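# Find tool cabinet drawers with missing interlock parts

## Task

The cabinet's four drawers are meant to interlock, so that opening any one locks the other three. Some drawers have lost the piece that does this, and that cannot be seen while everything is closed. Work out which drawers are faulty. At the end each faulty drawer must stand open by at least a hand's width and each working drawer must be fully closed, with every drawer staying that way on its own, not because the robot is holding it.

## Robot and tools

Robot: one arm with six joints (waist, shoulder, elbow, forearm roll, wrist pitch, wrist roll) and a two-finger parallel gripper. Joint ranges in rad: waist, shoulder, forearm roll, wrist pitch and wrist roll each -6.283 to 6.283; elbow -2.792 to 2.792. Load limits in N m: waist 323, shoulder 323, elbow 152, the three wrist joints 42.7 each; held weight counts toward them.

Frame: every pose is in the scene frame. Its origin sits on the table top under the arm's base, +z is up, and +y is to the left when facing along +x. The base may be tilted against the table, and the reported hand position can be a little wrong at long reach. Gripper axes: fingers point along the gripper's +z and close along its y. end_effector_position is the spot between the pads when closed; the fingertips stick out about 33 mm past it when closed and 9 mm when fully open, and closing pushes the tips about 24 mm further out, so keep that clearance above surfaces.

Row format (shared by both motion tools): 10 numbers [x, y, z, qw, qx, qy, qz, position, force_limit, speed]. x, y, z is an absolute target for the hand in metres; qw, qx, qy, qz is an absolute orientation, w first. position: +1 fully open (140 mm), about -0.8 pads touching, -1 closes until blocked. force_limit from -1 to 1: roughly 14 N, 60 N, 107 N of squeeze at -1, 0, +1. speed from -1 to 1: finger gap rate about 30, 140, 250 mm/s at -1, 0, +1. Always repeat the quaternion you want in every row; the reported one may have drifted.

execute_actions(actions): a list of up to 15 actions; each action is a table of up to 15 rows, one row per control step of 1/30 s, and a table shorter than 15 rows keeps its last row for the remaining steps. An empty list just reports state and images. An action is rejected if its target lies over 0.6 m from the hand's position at that action's start along any gripper axis; if the first action fails this or any action is malformed, nothing in the call runs. Each control step the command is clipped to at most 70 mm and 16 degrees from the measured hand pose, so far targets need several actions; position is favoured over orientation when both cannot be met. Results include step readings of end_effector_position; HELD marks steps where the row was held back.

move(target, speed, stop_force, blocking): target is one row as above (an absolute pose plus finger numbers, the finger part applied at the start). The hand travels in a straight line toward it. speed is in m/s, 0.002 to 0.5, default 0.25; rotation is capped at twice that in rad/s. The path takes 0.5 to 10 s and halts at 10 s even if short. It does not slow for obstacles and the hand may overshoot the speed, especially near full stretch. stop_force (optional, 20 to 80 N, not allowed in the first 0.2 s of a scene) ends the path when the push against the direction of travel rises by that much for 2 steps; the hand then backs to its pose 2 steps earlier and holds. Use it with a very slow speed for touching or pulling; it is judged along the line to the target on the gripper axes at the start, so it is unreliable on turning moves, and it can read nothing near stretched poses. Omit it when moving away from something you press on. blocking=false returns after 0.5 s while the arm keeps going (not combined with stop_force); then use wait or stop before sending new motion. The result adds a move: line: done, contact, held, off_target, moving or fault, plus limits such as paced (pose clipped) or held (steps blocked on the way), and the distance left to the target.

wait(seconds): 0 to 10; runs the scene while the last command holds, returning early if a running move ends. stop(): brakes a running move; the fingers keep going. zoom_image(camera, region): camera is cam_high, cam_low or cam_wrist; region [x0, y0, x1, y1] in pixels from the top-left, at most 504 by 504. finished_scene(scene): pass the current scene number to end it; irreversible.

Result lines: state gives end_effector_position (m), end_effector_quat_wxyz and velocities. Hand target is where the controller is heading now. A pose unreachable line means the clearance check (which treats the base mount as part of the arm) altered or blocked the command. object_status: 0 moving, 1 blocked while opening, 2 blocked while closing (a grip), 3 reached the requested position or pads met. To tighten a grip, raise force_limit and nudge position, e.g. -1 to -0.98. position_measured is in counts, 3 open to 230 closed. Joint torques carry per-unit offsets and noise. MOTOR HOT warns of heating; the limit triggers an OVER-TEMPERATURE FAULT.

Cameras: cam_high and cam_low 672x504, cam_wrist 504x504 fisheye; the calibration given lets you project scene points into images, with errors up to a few degrees and about 9 mm.

Avoid: any contact that reaches a joint load limit or 144 N of outside force causes a 10 s stop and drops the rest of the call. The arm is stiff, so aiming even slightly past a firm surface can fault. Approach handles slowly, prefer stop_force when pulling or pushing, and avoid slamming drawers, drops, slips and hard hits. The simulation keeps running while you reply, holding the last command.

Task tips: try each drawer in turn with a gentle pull; note which ones open while another is already open, which reveals the missing locks. Finish with faulty drawers out at least a hand's width, sound ones shut, and the gripper released and clear.

Each tool is called after "Emit:" as a command line: name --argument value for each argument, lists and objects as JSON in quotes; but a table of rows of numbers goes row by row, as --pt "numbers of a row", without its own name.

## Session

Emit:
execute_actions --actions '[]'

Scene clock: 0.00 s.
end_effector_position=(+0.2341, -0.3405, +0.3723) position_measured=3 object_status=3 end_effector_quat_wxyz=(-0.345, -0.133, +0.916, -0.155) end_effector_velocity=(+0.000, -0.000, +0.000) end_effector_angular_velocity=(-0.001, -0.001, +0.001)
Joint positions: [-0.542 -0.091  1.962 -0.671  1.646  3.949]
Joint velocities: [-0.    -0.    -0.    -0.001 -0.001 -0.   ]
Joint torques (N m, as the joint torque sensors report them, + toward a larger angle): no reading
Hand target: +0.234, -0.340, +0.372; -0.345, -0.133, +0.916, -0.155

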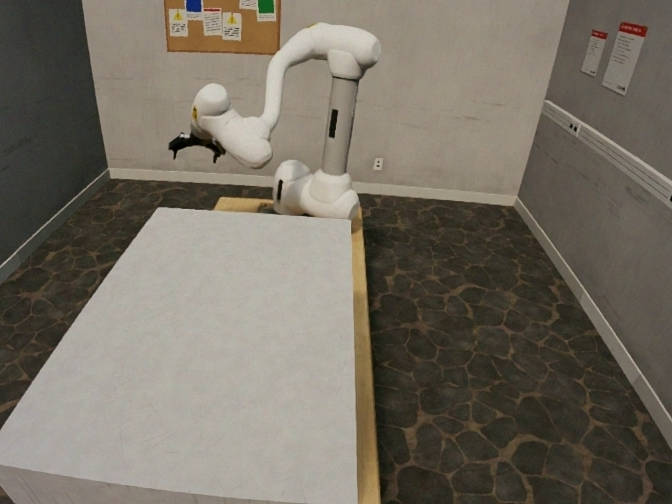

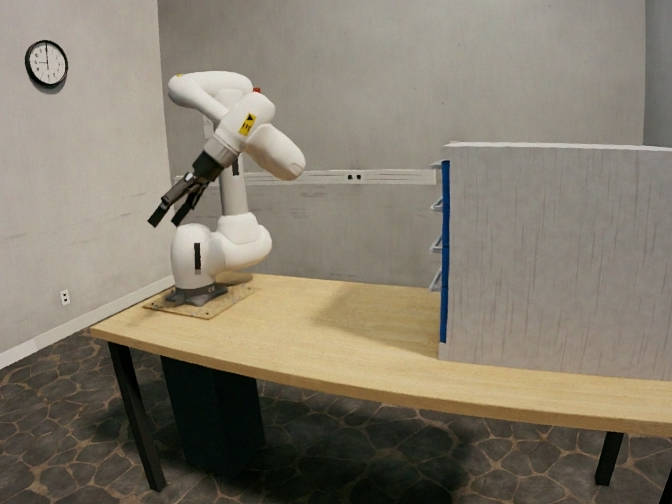

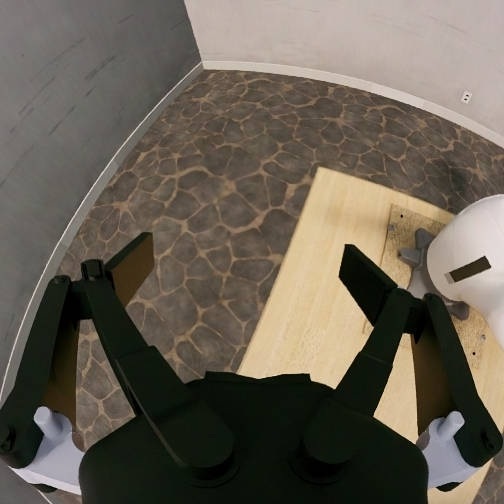

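Emit:
zoom_image --camera "cam_low" --region '[380, 130, 520, 370]'

Region (380, 130, 520, 370) of cam_low's 672x504 image, scaled by 2.100, with more detail than that image has; it fills the left 294 columns of this view, and the rest is white.

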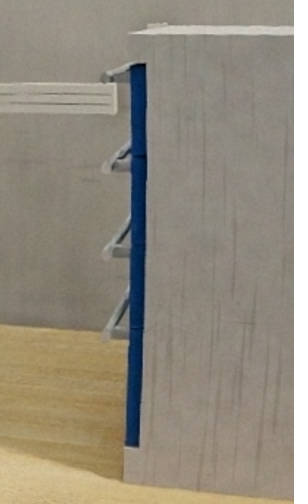

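Emit:
move --target '[0.5, -0.05, 0.32, 0.5, -0.5, 0.5, -0.5, 1, 0, 0]' --speed 0.3

Scene clock: 31.87 s.
end_effector_position=(+0.4432, -0.1079, +0.3313) position_measured=3 object_status=3 end_effector_quat_wxyz=(+0.342, -0.472, +0.670, -0.460) end_effector_velocity=(+0.000, +0.000, +0.000) end_effector_angular_velocity=(-0.000, -0.001, +0.001)
Joint positions: [-0.336 -0.666  2.604 -0.922 -0.04   4.091]
Joint velocities: [ 0.     0.     0.    -0.    -0.002 -0.   ]
Joint torques (N m, as the joint torque sensors report them, + toward a larger angle): [  0.11  22.42 -37.91   2.03  -2.07   0.11]
Hand target: +0.443, -0.108, +0.331; +0.342, -0.472, +0.670, -0.460
Off the commanded pose: 0.082 m, 27 deg; position and orientation clipped at the last step of the last action.
move: held; limits=paced,held; held on 27 of 123 steps, including the last
pose unreachable: on one or more control steps of this call, first in action 0 (counted from 0), an arm could not follow its commanded pose, so it was not sent that pose on those steps. On the call's last step it was still not sent that pose. It may still have moved: this result reports where it is.
cause: the commanded pose would bring two parts of the arm too close to each other (joints 3 (elbow) and 4 (forearm roll) lie between them).
camera_calibration (this result's frames):
cam_wrist: T_world_to_cam=[[-0.356146, 0.086903, -0.930381, 0.477619], [-0.0141319, 0.995051, 0.0983532, 0.0914643], [0.934324, 0.0481761, -0.353155, -0.116173], [0, 0, 0, 1]] pos_world=[0.279938, -0.126921, 0.394345]

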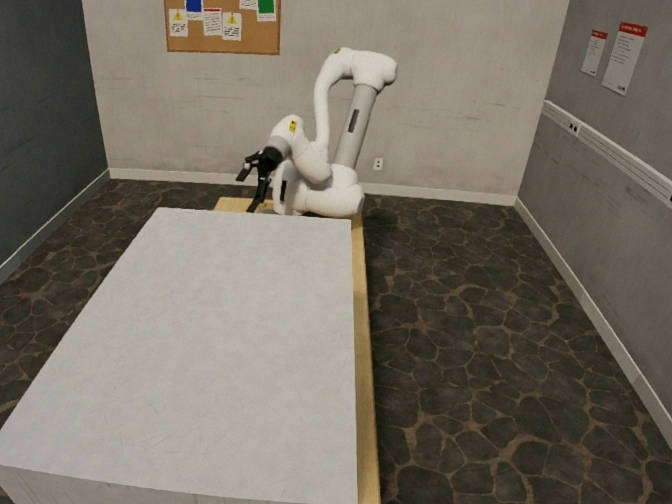

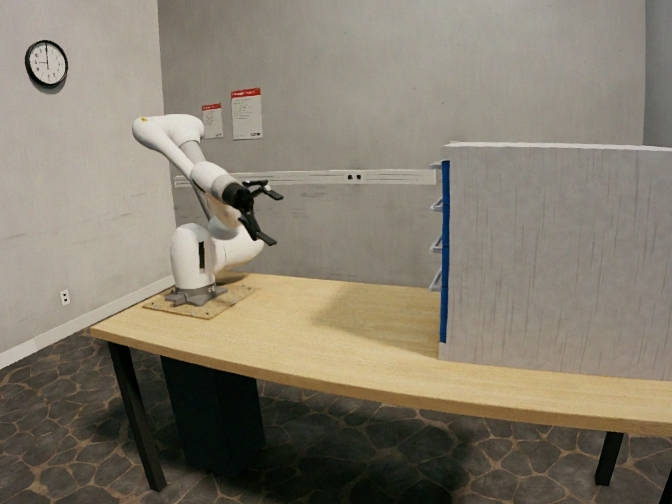

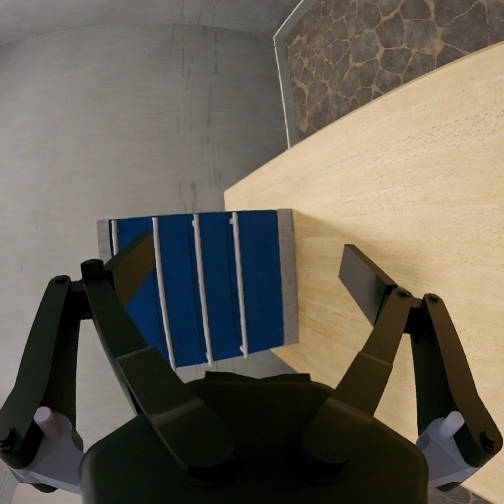

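Emit:
move --target '[0.72, -0.02, 0.32, 0.5, -0.5, 0.5, -0.5, 0.2, 0, 0]' --speed 0.2

Scene clock: 41.03 s.
end_effector_position=(+0.7199, -0.0202, +0.3204) position_measured=104 object_status=3 end_effector_quat_wxyz=(+0.500, -0.500, +0.500, -0.500) end_effector_velocity=(+0.001, +0.000, +0.000) end_effector_angular_velocity=(-0.000, -0.002, -0.002)
Joint positions: [-0.139  0.091  2.425 -0.182 -0.963  3.258]
Joint velocities: [ 0.003  0.002 -0.001  0.007 -0.003 -0.004]
Joint torques (N m, as the joint torque sensors report them, + toward a larger angle): [ -3.68 -38.9  -25.52   2.38  -3.02  -0.26]
Hand target: +0.720, -0.020, +0.320; +0.500, -0.500, +0.500, -0.500
Off the commanded pose: 0.001 m, 0 deg.
move: done; limits=paced
camera_calibration (this result's frames):
cam_wrist: T_world_to_cam=[[-0.024759, -0.053552, -0.998258, 0.338781], [-0.337712, 0.940309, -0.0420673, 0.285994], [0.940924, 0.336083, -0.0413663, -0.481617], [0, 0, 0, 1]] pos_world=[0.558136, -0.088917, 0.330299]

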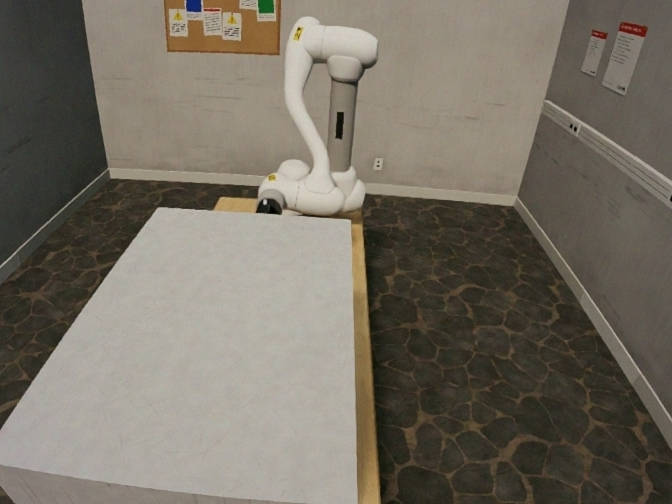

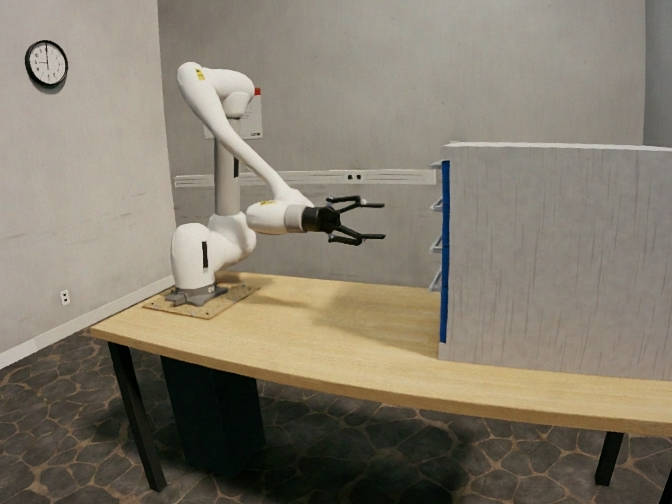

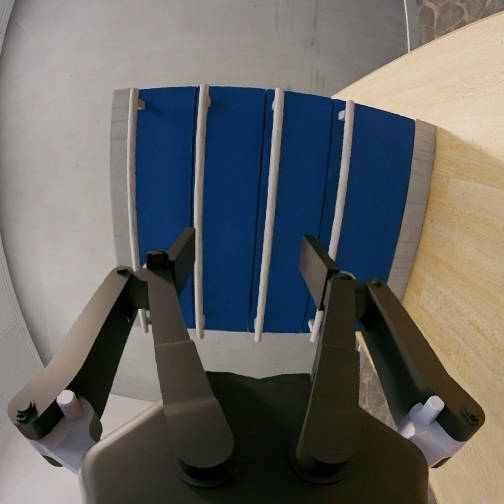

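Emit:
move --target '[0.86, -0.02, 0.182, 0.5, -0.5, 0.5, -0.5, -0.2, 0, 0]' --speed 0.2

Emit:
zoom_image --camera "cam_low" --region '[340, 220, 480, 340]'

Scene clock: 68.67 s.
end_effector_position=(+0.8601, -0.0201, +0.1823) position_measured=154 object_status=3 end_effector_quat_wxyz=(+0.500, -0.500, +0.500, -0.500) end_effector_velocity=(+0.000, +0.000, -0.002) end_effector_angular_velocity=(+0.001, +0.002, +0.000)
Joint positions: [-0.096  0.511  2.222 -0.116 -1.175  3.198]
Joint velocities: [ 0.     0.003 -0.001 -0.    -0.     0.   ]
Joint torques (N m, as the joint torque sensors report them, + toward a larger angle): [ -2.25 -70.86 -17.81   1.6   -3.05   0.31]
Hand target: +0.860, -0.020, +0.182; +0.500, -0.500, +0.500, -0.500
Off the commanded pose: 0.000 m, 0 deg.
move: done
camera_calibration (this result's frames):
cam_wrist: T_world_to_cam=[[-0.025261, -0.0536427, -0.998241, 0.204782], [-0.338348, 0.940085, -0.0419556, 0.327932], [0.940682, 0.336693, -0.0418974, -0.619016], [0, 0, 0, 1]] pos_world=[0.698425, -0.0888802, 0.192245]

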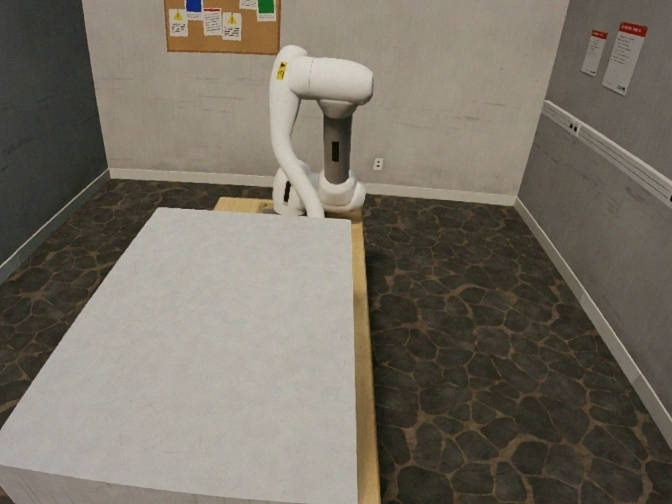

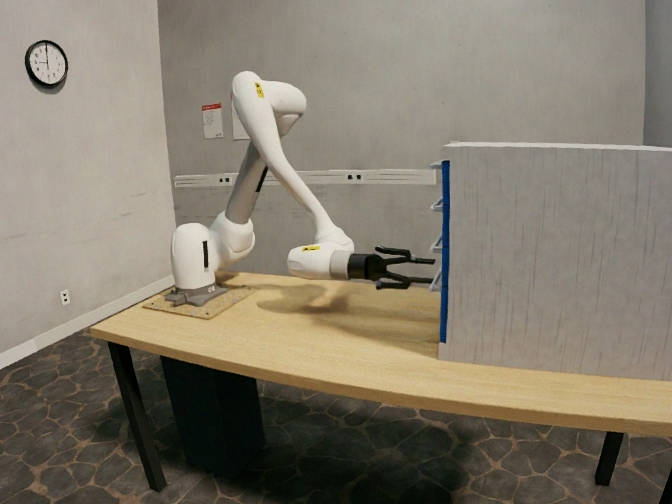

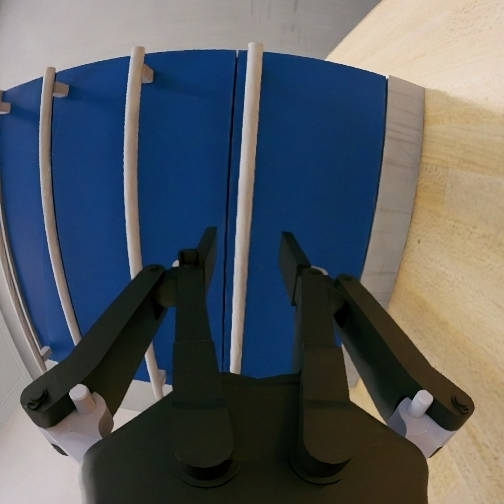

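Region (340, 220, 480, 340) of cam_low's 672x504 image, scaled by 3.600, with more detail than that image has; it fills the top 432 rows of this view, and the rest is white.

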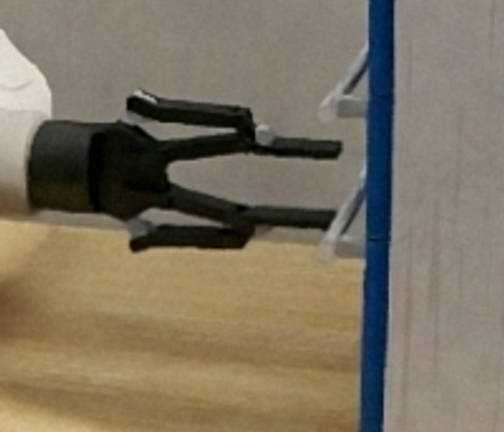

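Emit:
move --target '[0.895, -0.02, 0.188, 0.5, -0.5, 0.5, -0.5, -0.2, 0, 0]' --speed 0.05

Emit:
zoom_image --camera "cam_low" --region '[380, 230, 470, 310]'

Scene clock: 77.37 s.
end_effector_position=(+0.8949, -0.0200, +0.1880) position_measured=154 object_status=3 end_effector_quat_wxyz=(+0.500, -0.500, +0.500, -0.500) end_effector_velocity=(+0.001, -0.000, +0.002) end_effector_angular_velocity=(-0.000, -0.003, -0.000)
Joint positions: [-0.089  0.529  2.155 -0.111 -1.125  3.201]
Joint velocities: [ 0.    -0.    -0.003  0.001 -0.    -0.   ]
Joint torques (N m, as the joint torque sensors report them, + toward a larger angle): [  0.16 -73.74 -19.53   1.44  -3.37   0.29]
Hand target: +0.895, -0.020, +0.188; +0.500, -0.500, +0.500, -0.500
Off the commanded pose: 0.000 m, 0 deg.
move: done
camera_calibration (this result's frames):
cam_wrist: T_world_to_cam=[[-0.0253301, -0.0537299, -0.998234, 0.211451], [-0.338357, 0.940079, -0.0420139, 0.339908], [0.940677, 0.336695, -0.0419922, -0.651505], [0, 0, 0, 1]] pos_world=[0.733222, -0.0888205, 0.198]

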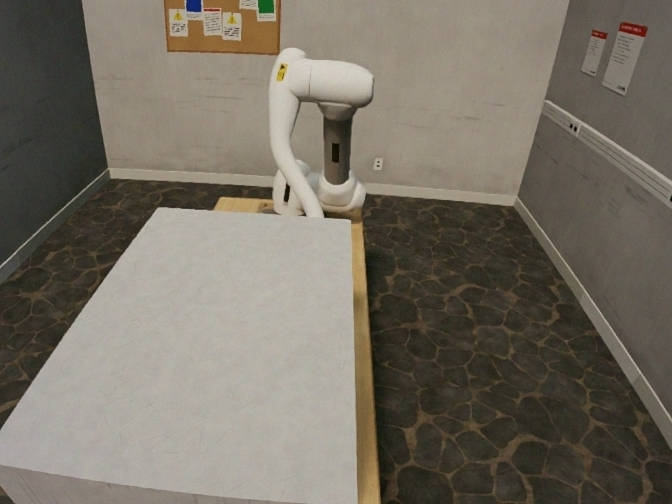

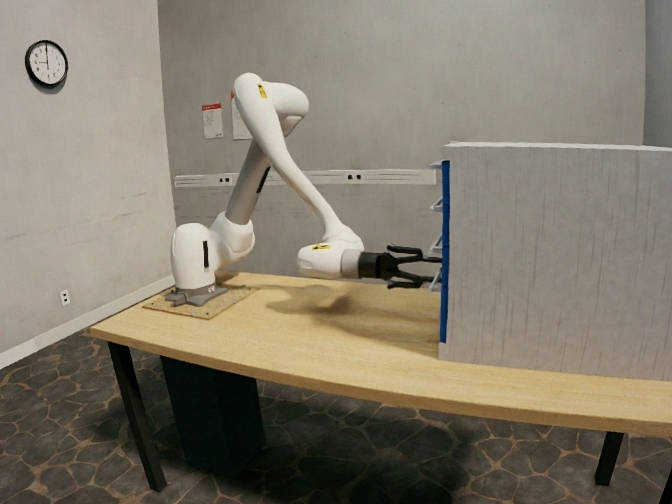

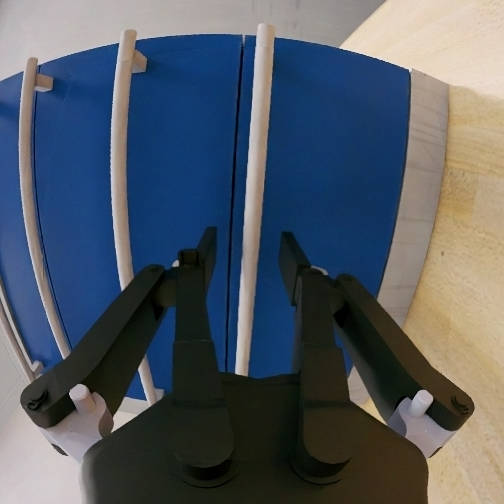

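Region (380, 230, 470, 310) of cam_low's 672x504 image, scaled by 5.600, with more detail than that image has.

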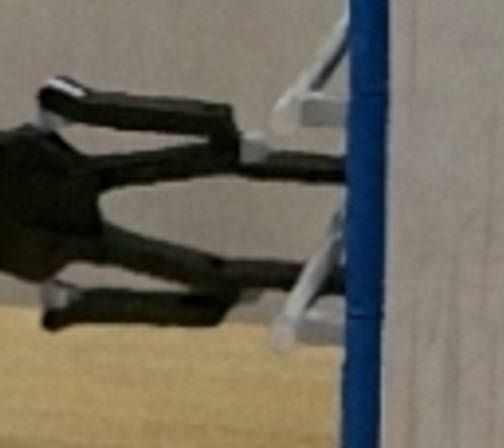

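Emit:
move --target '[0.935, -0.02, 0.187, 0.5, -0.5, 0.5, -0.5, -0.2, 0, 0]' --speed 0.008 --stop_force 20

Scene clock: 83.40 s.
end_effector_position=(+0.9096, -0.0200, +0.1876) position_measured=154 object_status=3 end_effector_quat_wxyz=(+0.500, -0.500, +0.500, -0.500) end_effector_velocity=(-0.002, -0.000, -0.000) end_effector_angular_velocity=(+0.000, +0.000, -0.001)
Joint positions: [-0.087  0.542  2.126 -0.109 -1.11   3.201]
Joint velocities: [-0.    -0.002  0.003  0.001 -0.001 -0.   ]
Joint torques (N m, as the joint torque sensors report them, + toward a larger angle): [  0.16 -63.68 -39.75   1.31   1.36   0.55]
Hand target: +0.909, -0.020, +0.188; +0.500, -0.500, +0.500, -0.500
Off the commanded pose: 0.025 m, 0 deg.
move: contact
camera_calibration (this result's frames):
cam_wrist: T_world_to_cam=[[-0.0253952, -0.0536502, -0.998237, 0.211417], [-0.338343, 0.940089, -0.0419176, 0.344801], [0.94068, 0.336682, -0.0420259, -0.665344], [0, 0, 0, 1]] pos_world=[0.747906, -0.0887911, 0.197536]

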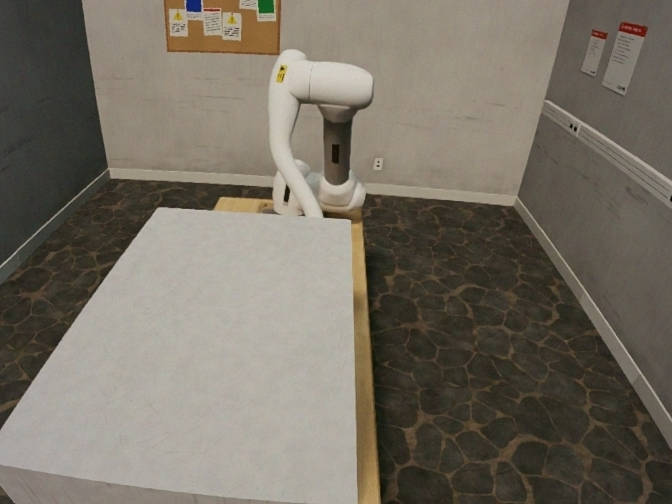

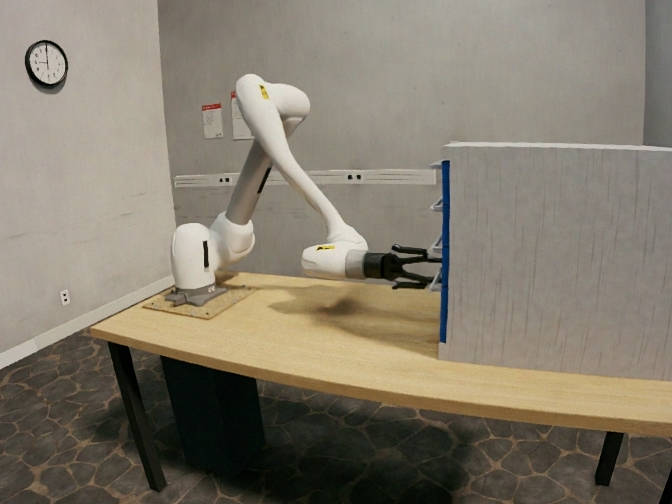

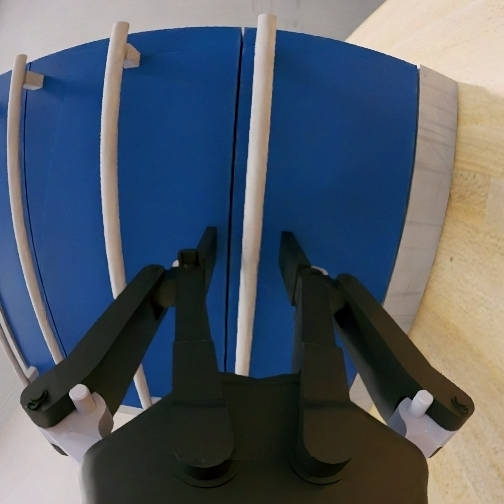

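Emit:
move --target '[0.898, -0.02, 0.187, 0.5, -0.5, 0.5, -0.5, -0.2, 0, 0]' --speed 0.03

Emit:
execute_actions --actions '[[[0.898, -0.02, 0.187, 0.5, -0.5, 0.5, -0.5, -1, 0, -0.5]],[[0.898, -0.02, 0.187, 0.5, -0.5, 0.5, -0.5, -1, 0, -0.5]]]'

Emit:
move --target '[0.758, -0.02, 0.187, 0.5, -0.5, 0.5, -0.5, -1, 0, -0.5]' --speed 0.04 --stop_force 50

Scene clock: 88.10 s.
end_effector_position=(+0.8981, -0.0200, +0.1870) position_measured=154 object_status=3 end_effector_quat_wxyz=(+0.500, -0.500, +0.500, -0.500) end_effector_velocity=(-0.001, +0.000, +0.000) end_effector_angular_velocity=(-0.000, +0.000, +0.000)
Joint positions: [-0.089  0.534  2.149 -0.111 -1.124  3.201]
Joint velocities: [-0.    -0.001  0.002 -0.    -0.001 -0.   ]
Joint torques (N m, as the joint torque sensors report them, + toward a larger angle): [ -2.65 -76.34 -18.46   1.92  -3.24   0.58]
Hand target: +0.898, -0.020, +0.187; +0.500, -0.500, +0.500, -0.500
Off the commanded pose: 0.000 m, 0 deg.
move: done
camera_calibration (this result's frames):
cam_wrist: T_world_to_cam=[[-0.0253269, -0.0537322, -0.998234, 0.210478], [-0.338352, 0.940081, -0.0420173, 0.340922], [0.940679, 0.336691, -0.0419898, -0.65453], [0, 0, 0, 1]] pos_world=[0.736385, -0.0888104, 0.196948]

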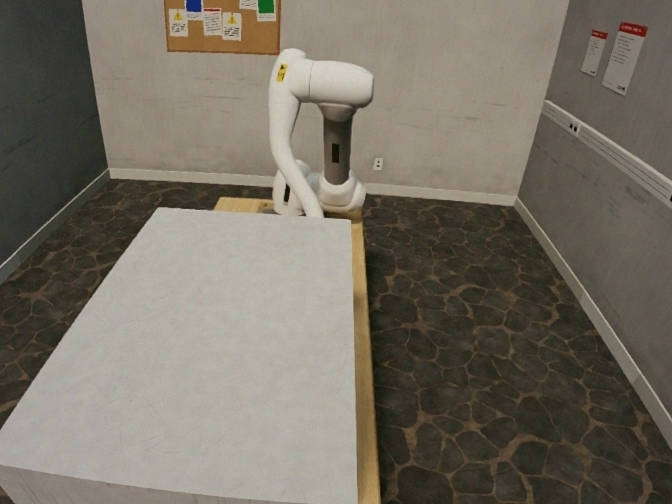

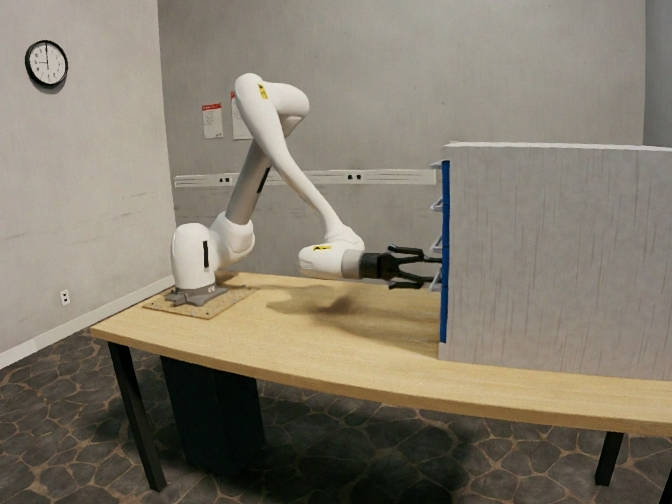

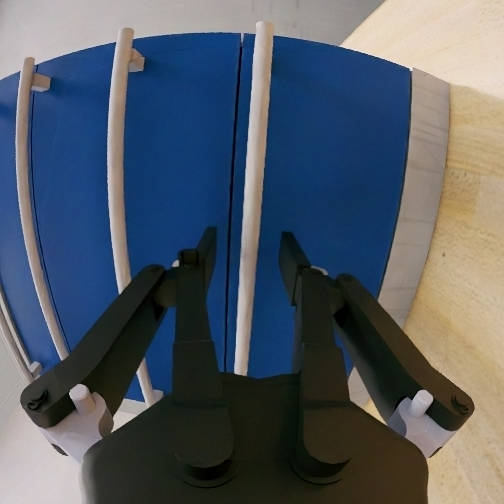

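Scene clock: 89.10 s.
end_effector_position=(+0.8979, -0.0200, +0.1869) position_measured=217 object_status=2 end_effector_quat_wxyz=(+0.500, -0.500, +0.500, -0.500) end_effector_velocity=(+0.001, -0.000, +0.001) end_effector_angular_velocity=(+0.000, -0.002, -0.001)
Joint positions: [-0.089  0.533  2.149 -0.111 -1.124  3.201]
Joint velocities: [ 0.     0.    -0.001  0.001 -0.001 -0.   ]
Joint torques (N m, as the joint torque sensors report them, + toward a larger angle): [ -2.86 -81.3  -25.41   1.84  -5.75   0.11]
Hand target: +0.898, -0.020, +0.187; +0.500, -0.500, +0.500, -0.500
Off the commanded pose: 0.000 m, 0 deg.
Step readings (end_effector_position; steps 1 to 15: 1st action; 16 to 30: 2nd action):
0: (+0.8981, -0.0200, +0.1870)
1: (+0.8981, -0.0200, +0.1870)
2: (+0.8980, -0.0200, +0.1870)
4: (+0.8980, -0.0200, +0.1870)
8: (+0.8980, -0.0200, +0.1870)
15: (+0.8979, -0.0200, +0.1869)
16: (+0.8979, -0.0200, +0.1869)
17: (+0.8979, -0.0200, +0.1869)
19: (+0.8979, -0.0200, +0.1869)
23: (+0.8979, -0.0200, +0.1869)
30: end_effector_position above
camera_calibration (this result's frames):
cam_wrist: T_world_to_cam=[[-0.0254628, -0.0537361, -0.99823, 0.21053], [-0.338369, 0.940077, -0.0419745, 0.340876], [0.940669, 0.336701, -0.0421196, -0.654359], [0, 0, 0, 1]] pos_world=[0.736238, -0.0888133, 0.196904]

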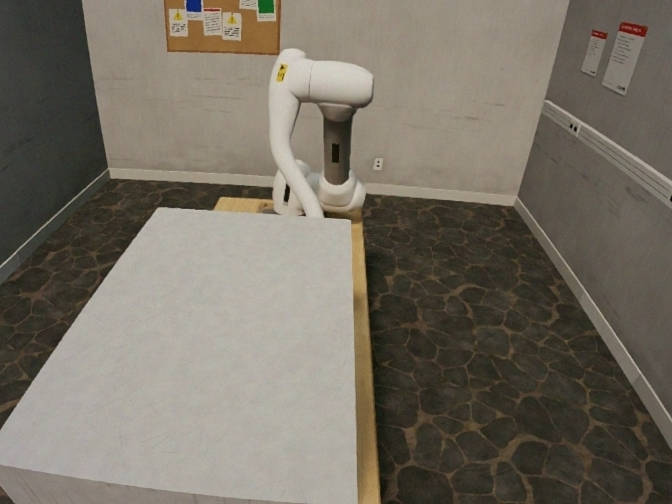

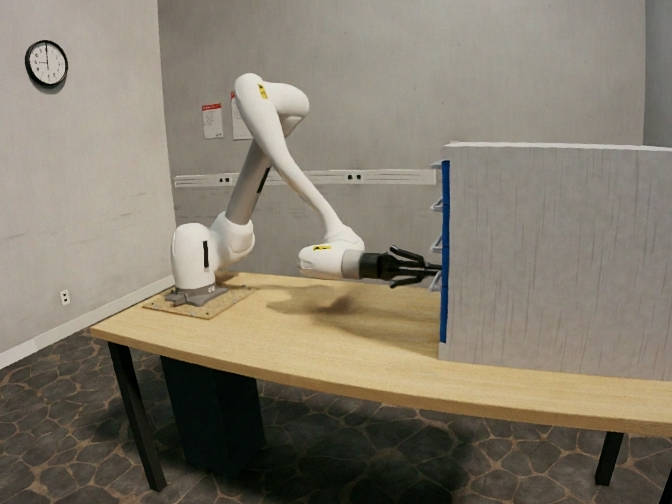

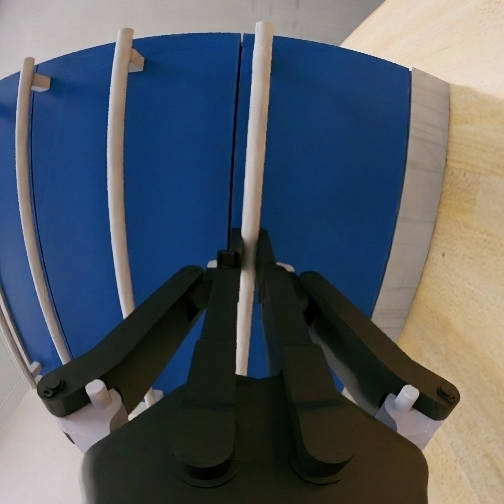

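Scene clock: 92.90 s.
end_effector_position=(+0.7581, -0.0200, +0.1868) position_measured=217 object_status=2 end_effector_quat_wxyz=(+0.500, -0.500, +0.500, -0.500) end_effector_velocity=(-0.001, -0.000, +0.001) end_effector_angular_velocity=(-0.000, -0.002, -0.000)
Joint positions: [-0.122  0.426  2.413 -0.139 -1.28   3.193]
Joint velocities: [-0.    -0.001  0.001 -0.    -0.002 -0.   ]
Joint torques (N m, as the joint torque sensors report them, + toward a larger angle): [ -1.3  -78.95 -23.19   1.66 -11.9    0.37]
Hand target: +0.758, -0.020, +0.187; +0.500, -0.500, +0.500, -0.500
Off the commanded pose: 0.000 m, 0 deg.
move: done
camera_calibration (this result's frames):
cam_wrist: T_world_to_cam=[[-0.0253427, -0.0537585, -0.998232, 0.206736], [-0.338362, 0.940076, -0.0420364, 0.29352], [0.940675, 0.336699, -0.042014, -0.522859], [0, 0, 0, 1]] pos_world=[0.596395, -0.0887718, 0.196742]

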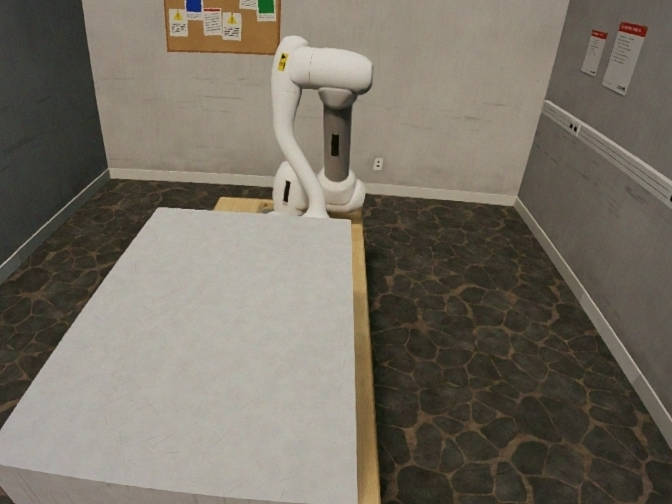

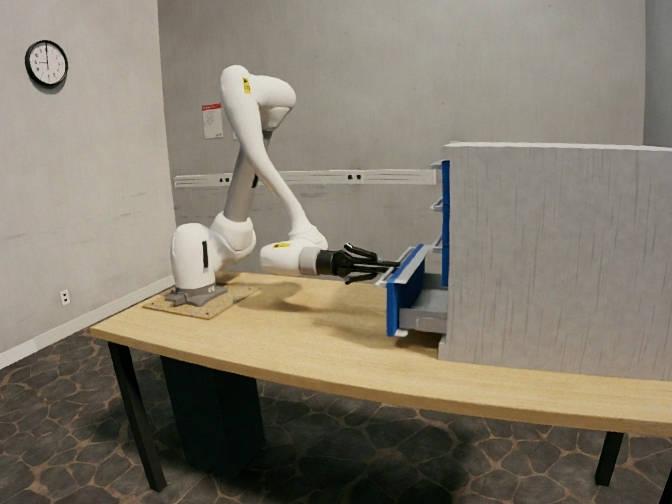

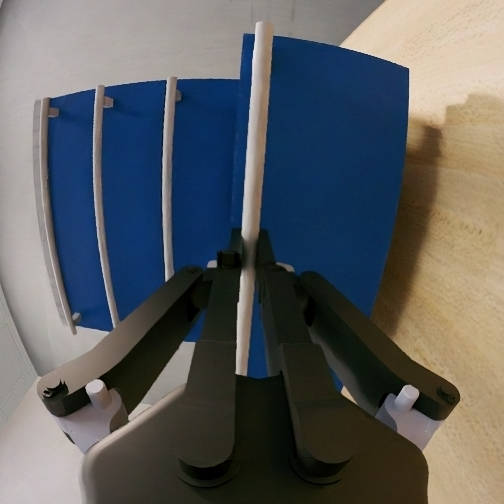

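Emit:
execute_actions --actions '[[[0.758, -0.02, 0.187, 0.5, -0.5, 0.5, -0.5, -0.2, 0, 0]]]'

Emit:
zoom_image --camera "cam_low" --region '[360, 230, 480, 360]'

Scene clock: 96.10 s.
end_effector_position=(+0.7580, -0.0200, +0.1871) position_measured=154 object_status=0 end_effector_quat_wxyz=(+0.500, -0.500, +0.500, -0.500) end_effector_velocity=(+0.000, +0.000, -0.000) end_effector_angular_velocity=(+0.000, +0.000, +0.000)
Joint positions: [-0.122  0.425  2.413 -0.139 -1.279  3.193]
Joint velocities: [ 0.     0.    -0.001 -0.     0.001  0.001]
Joint torques (N m, as the joint torque sensors report them, + toward a larger angle): [ -1.43 -60.05 -13.31   1.06  -2.79   0.01]
Hand target: +0.758, -0.020, +0.187; +0.500, -0.500, +0.500, -0.500
Off the commanded pose: 0.000 m, 0 deg.
Step readings (end_effector_position):
0: (+0.7580, -0.0200, +0.1868)
1: (+0.7580, -0.0200, +0.1868)
2: (+0.7580, -0.0200, +0.1869)
4: (+0.7580, -0.0200, +0.1874)
8: (+0.7580, -0.0200, +0.1871)
15: end_effector_position above
camera_calibration (this result's frames):
cam_wrist: T_world_to_cam=[[-0.0251785, -0.0537602, -0.998236, 0.206948], [-0.338346, 0.94008, -0.0420941, 0.293533], [0.940685, 0.33669, -0.0418594, -0.522763], [0, 0, 0, 1]] pos_world=[0.596282, -0.0888103, 0.197056]

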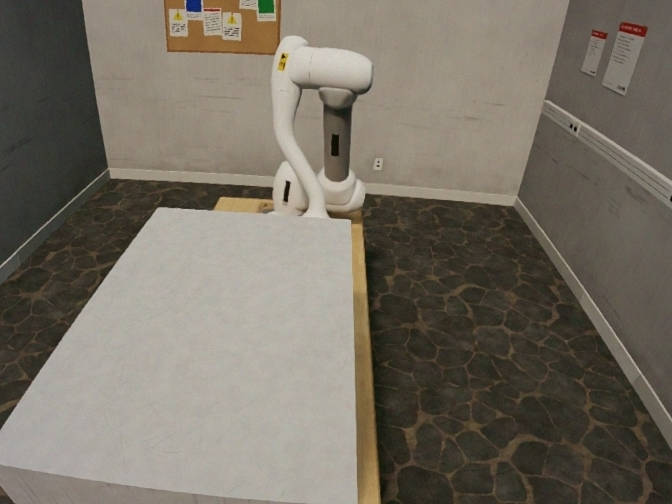

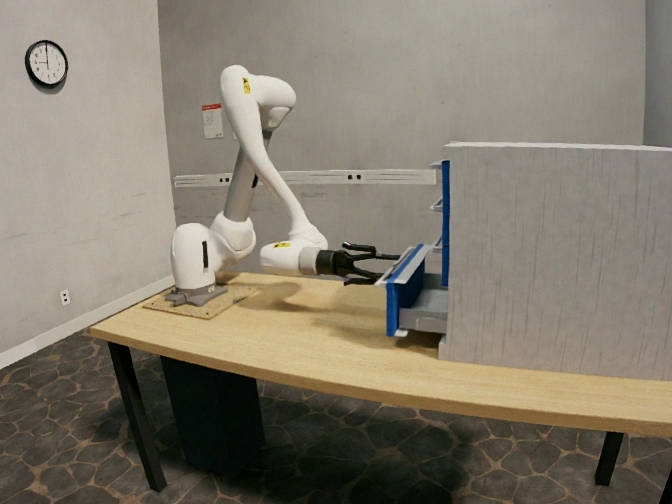

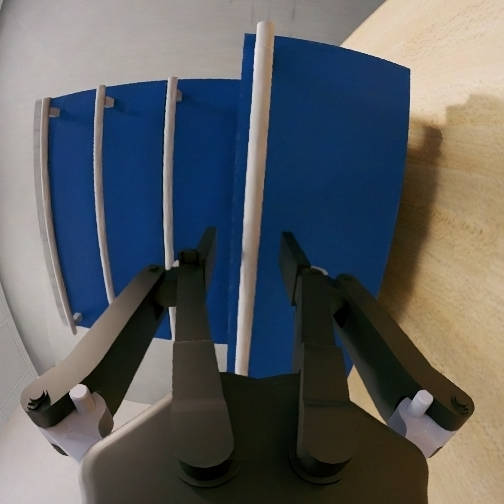

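Region (360, 230, 480, 360) of cam_low's 672x504 image, scaled by 3.877, with more detail than that image has; it fills the left 465 columns of this view, and the rest is white.

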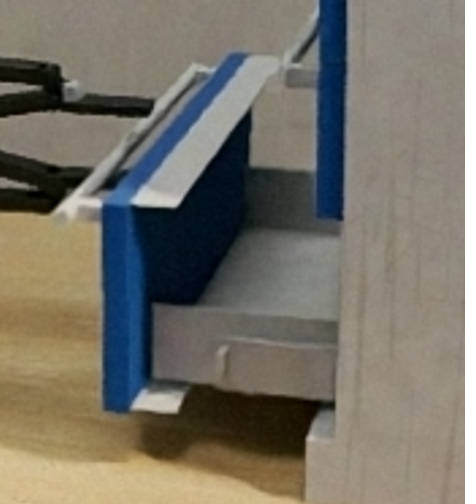

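Emit:
move --target '[0.715, -0.02, 0.187, 0.5, -0.5, 0.5, -0.5, -0.2, 0, 0]' --speed 0.1

Emit:
move --target '[0.715, -0.02, 0.287, 0.5, -0.5, 0.5, -0.5, -0.2, 0, 0]' --speed 0.15

Emit:
move --target '[0.87, -0.02, 0.287, 0.5, -0.5, 0.5, -0.5, -0.2, 0, 0]' --speed 0.12

Scene clock: 104.97 s.
end_effector_position=(+0.7151, -0.0200, +0.1869) position_measured=154 object_status=3 end_effector_quat_wxyz=(+0.500, -0.500, +0.500, -0.500) end_effector_velocity=(-0.001, +0.000, -0.000) end_effector_angular_velocity=(-0.000, +0.001, +0.001)
Joint positions: [-0.137  0.396  2.491 -0.152 -1.329  3.19 ]
Joint velocities: [-0.001 -0.001  0.003 -0.002 -0.001 -0.   ]
Joint torques (N m, as the joint torque sensors report them, + toward a larger angle): [ -0.26 -52.6  -11.64   0.99  -3.19   0.39]
Hand target: +0.715, -0.020, +0.187; +0.500, -0.500, +0.500, -0.500
Off the commanded pose: 0.000 m, 0 deg.
move: done
camera_calibration (this result's frames):
cam_wrist: T_world_to_cam=[[-0.0253393, -0.053744, -0.998233, 0.205791], [-0.33835, 0.940082, -0.0420245, 0.278988], [0.940679, 0.336687, -0.0420053, -0.482381], [0, 0, 0, 1]] pos_world=[0.553376, -0.0888002, 0.196889]

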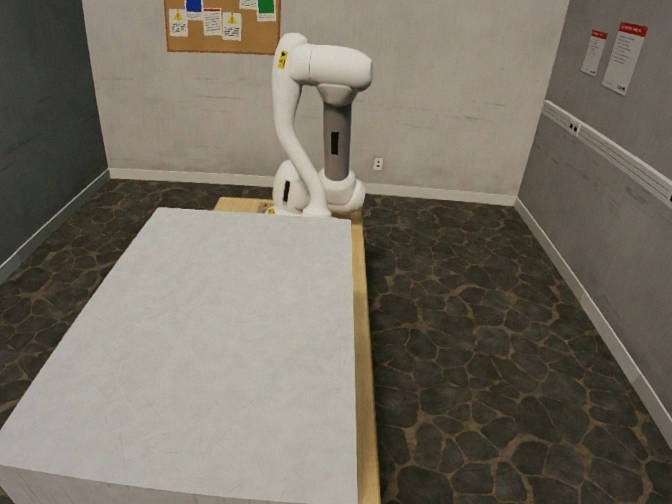

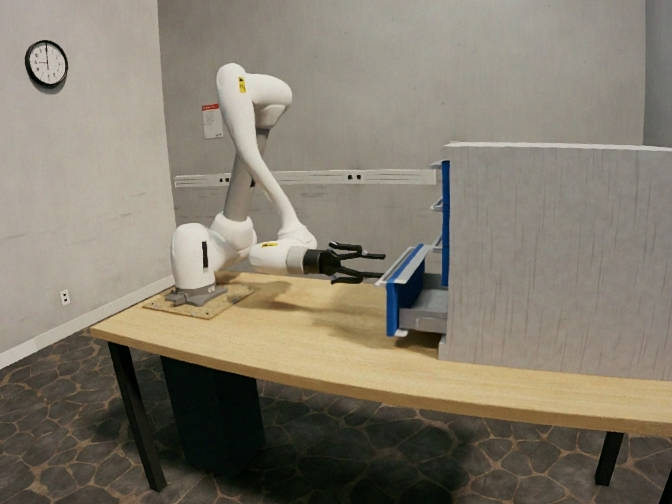

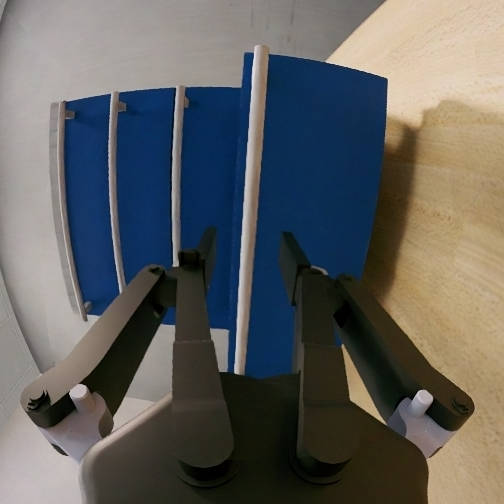

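Scene clock: 106.03 s.
end_effector_position=(+0.7148, -0.0200, +0.2869) position_measured=154 object_status=3 end_effector_quat_wxyz=(+0.500, -0.500, +0.500, -0.500) end_effector_velocity=(+0.000, +0.000, +0.002) end_effector_angular_velocity=(+0.000, -0.000, +0.001)
Joint positions: [-0.14   0.154  2.456 -0.173 -1.055  3.239]
Joint velocities: [-0.    -0.004 -0.002 -0.001  0.005  0.002]
Joint torques (N m, as the joint torque sensors report them, + toward a larger angle): [ -0.43 -42.03 -21.5    1.84  -3.26   0.76]
Hand target: +0.715, -0.020, +0.287; +0.500, -0.500, +0.500, -0.500
Off the commanded pose: 0.000 m, 0 deg.
move: done
camera_calibration (this result's frames):
cam_wrist: T_world_to_cam=[[-0.0253224, -0.0537823, -0.998232, 0.30553], [-0.338337, 0.940084, -0.0420668, 0.283105], [0.940684, 0.336674, -0.0420017, -0.477972], [0, 0, 0, 1]] pos_world=[0.553143, -0.0887895, 0.296823]

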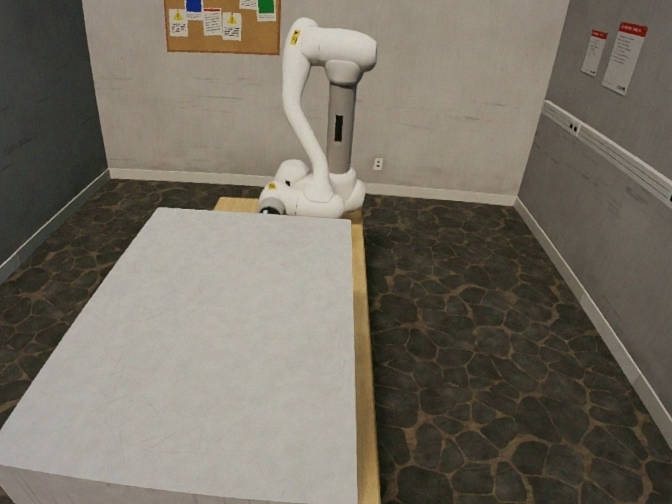

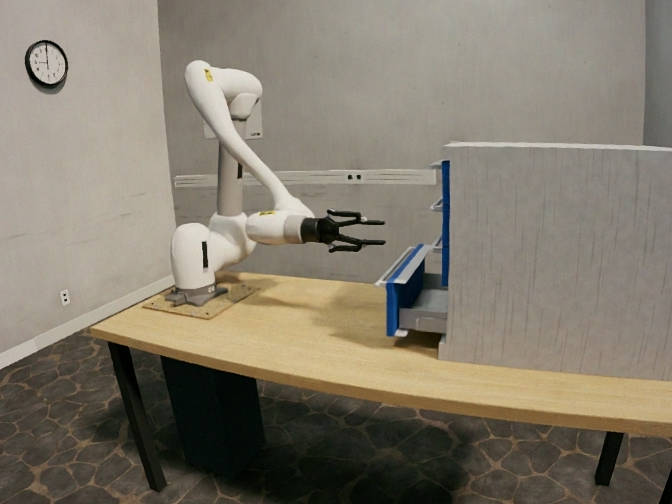

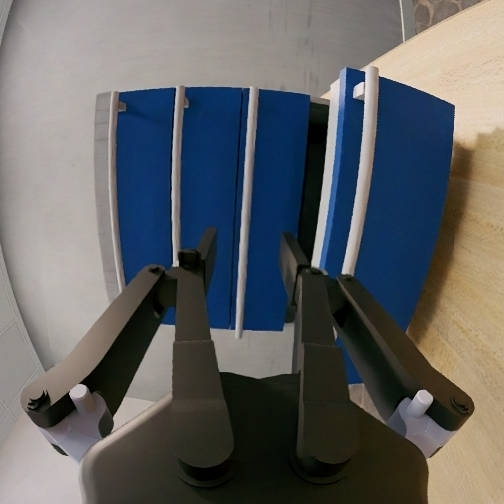

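Scene clock: 107.73 s.
end_effector_position=(+0.8699, -0.0200, +0.2872) position_measured=154 object_status=3 end_effector_quat_wxyz=(+0.500, -0.500, +0.500, -0.500) end_effector_velocity=(+0.002, -0.000, +0.001) end_effector_angular_velocity=(+0.000, -0.001, -0.000)
Joint positions: [-0.096  0.338  2.175 -0.131 -0.956  3.229]
Joint velocities: [ 0.     0.001 -0.003  0.     0.001 -0.   ]
Joint torques (N m, as the joint torque sensors report them, + toward a larger angle): [ -1.73 -64.08 -24.21   2.4   -2.87   0.48]
Hand target: +0.870, -0.020, +0.287; +0.500, -0.500, +0.500, -0.500
Off the commanded pose: 0.000 m, 0 deg.
move: done
camera_calibration (this result's frames):
cam_wrist: T_world_to_cam=[[-0.0253046, -0.053682, -0.998237, 0.309826], [-0.338347, 0.940085, -0.0419778, 0.33563], [0.940681, 0.336689, -0.0419516, -0.623803], [0, 0, 0, 1]] pos_world=[0.708199, -0.0888606, 0.2972]

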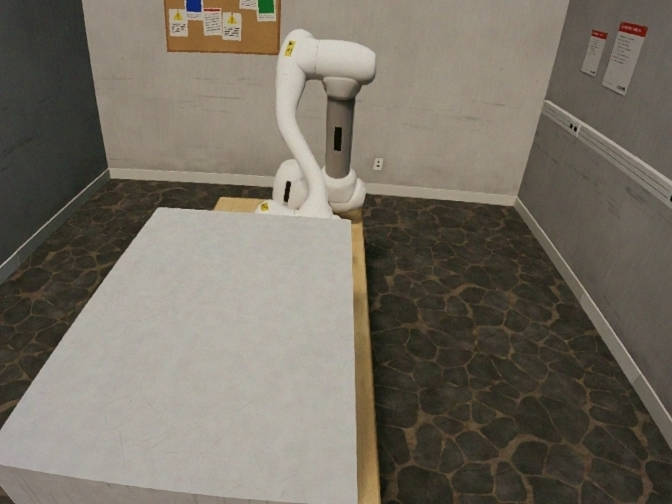

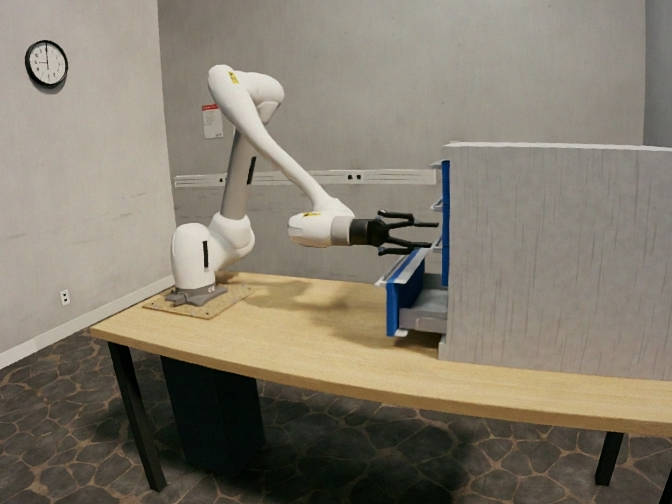

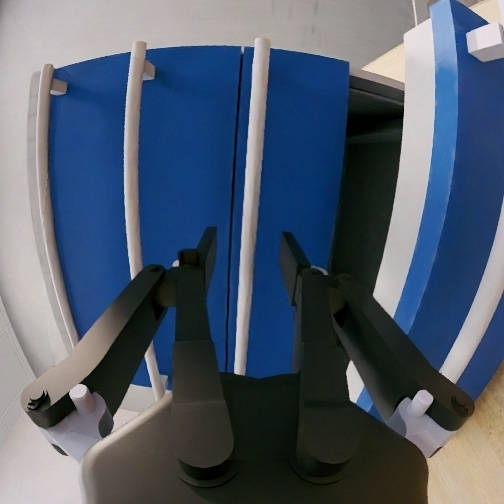

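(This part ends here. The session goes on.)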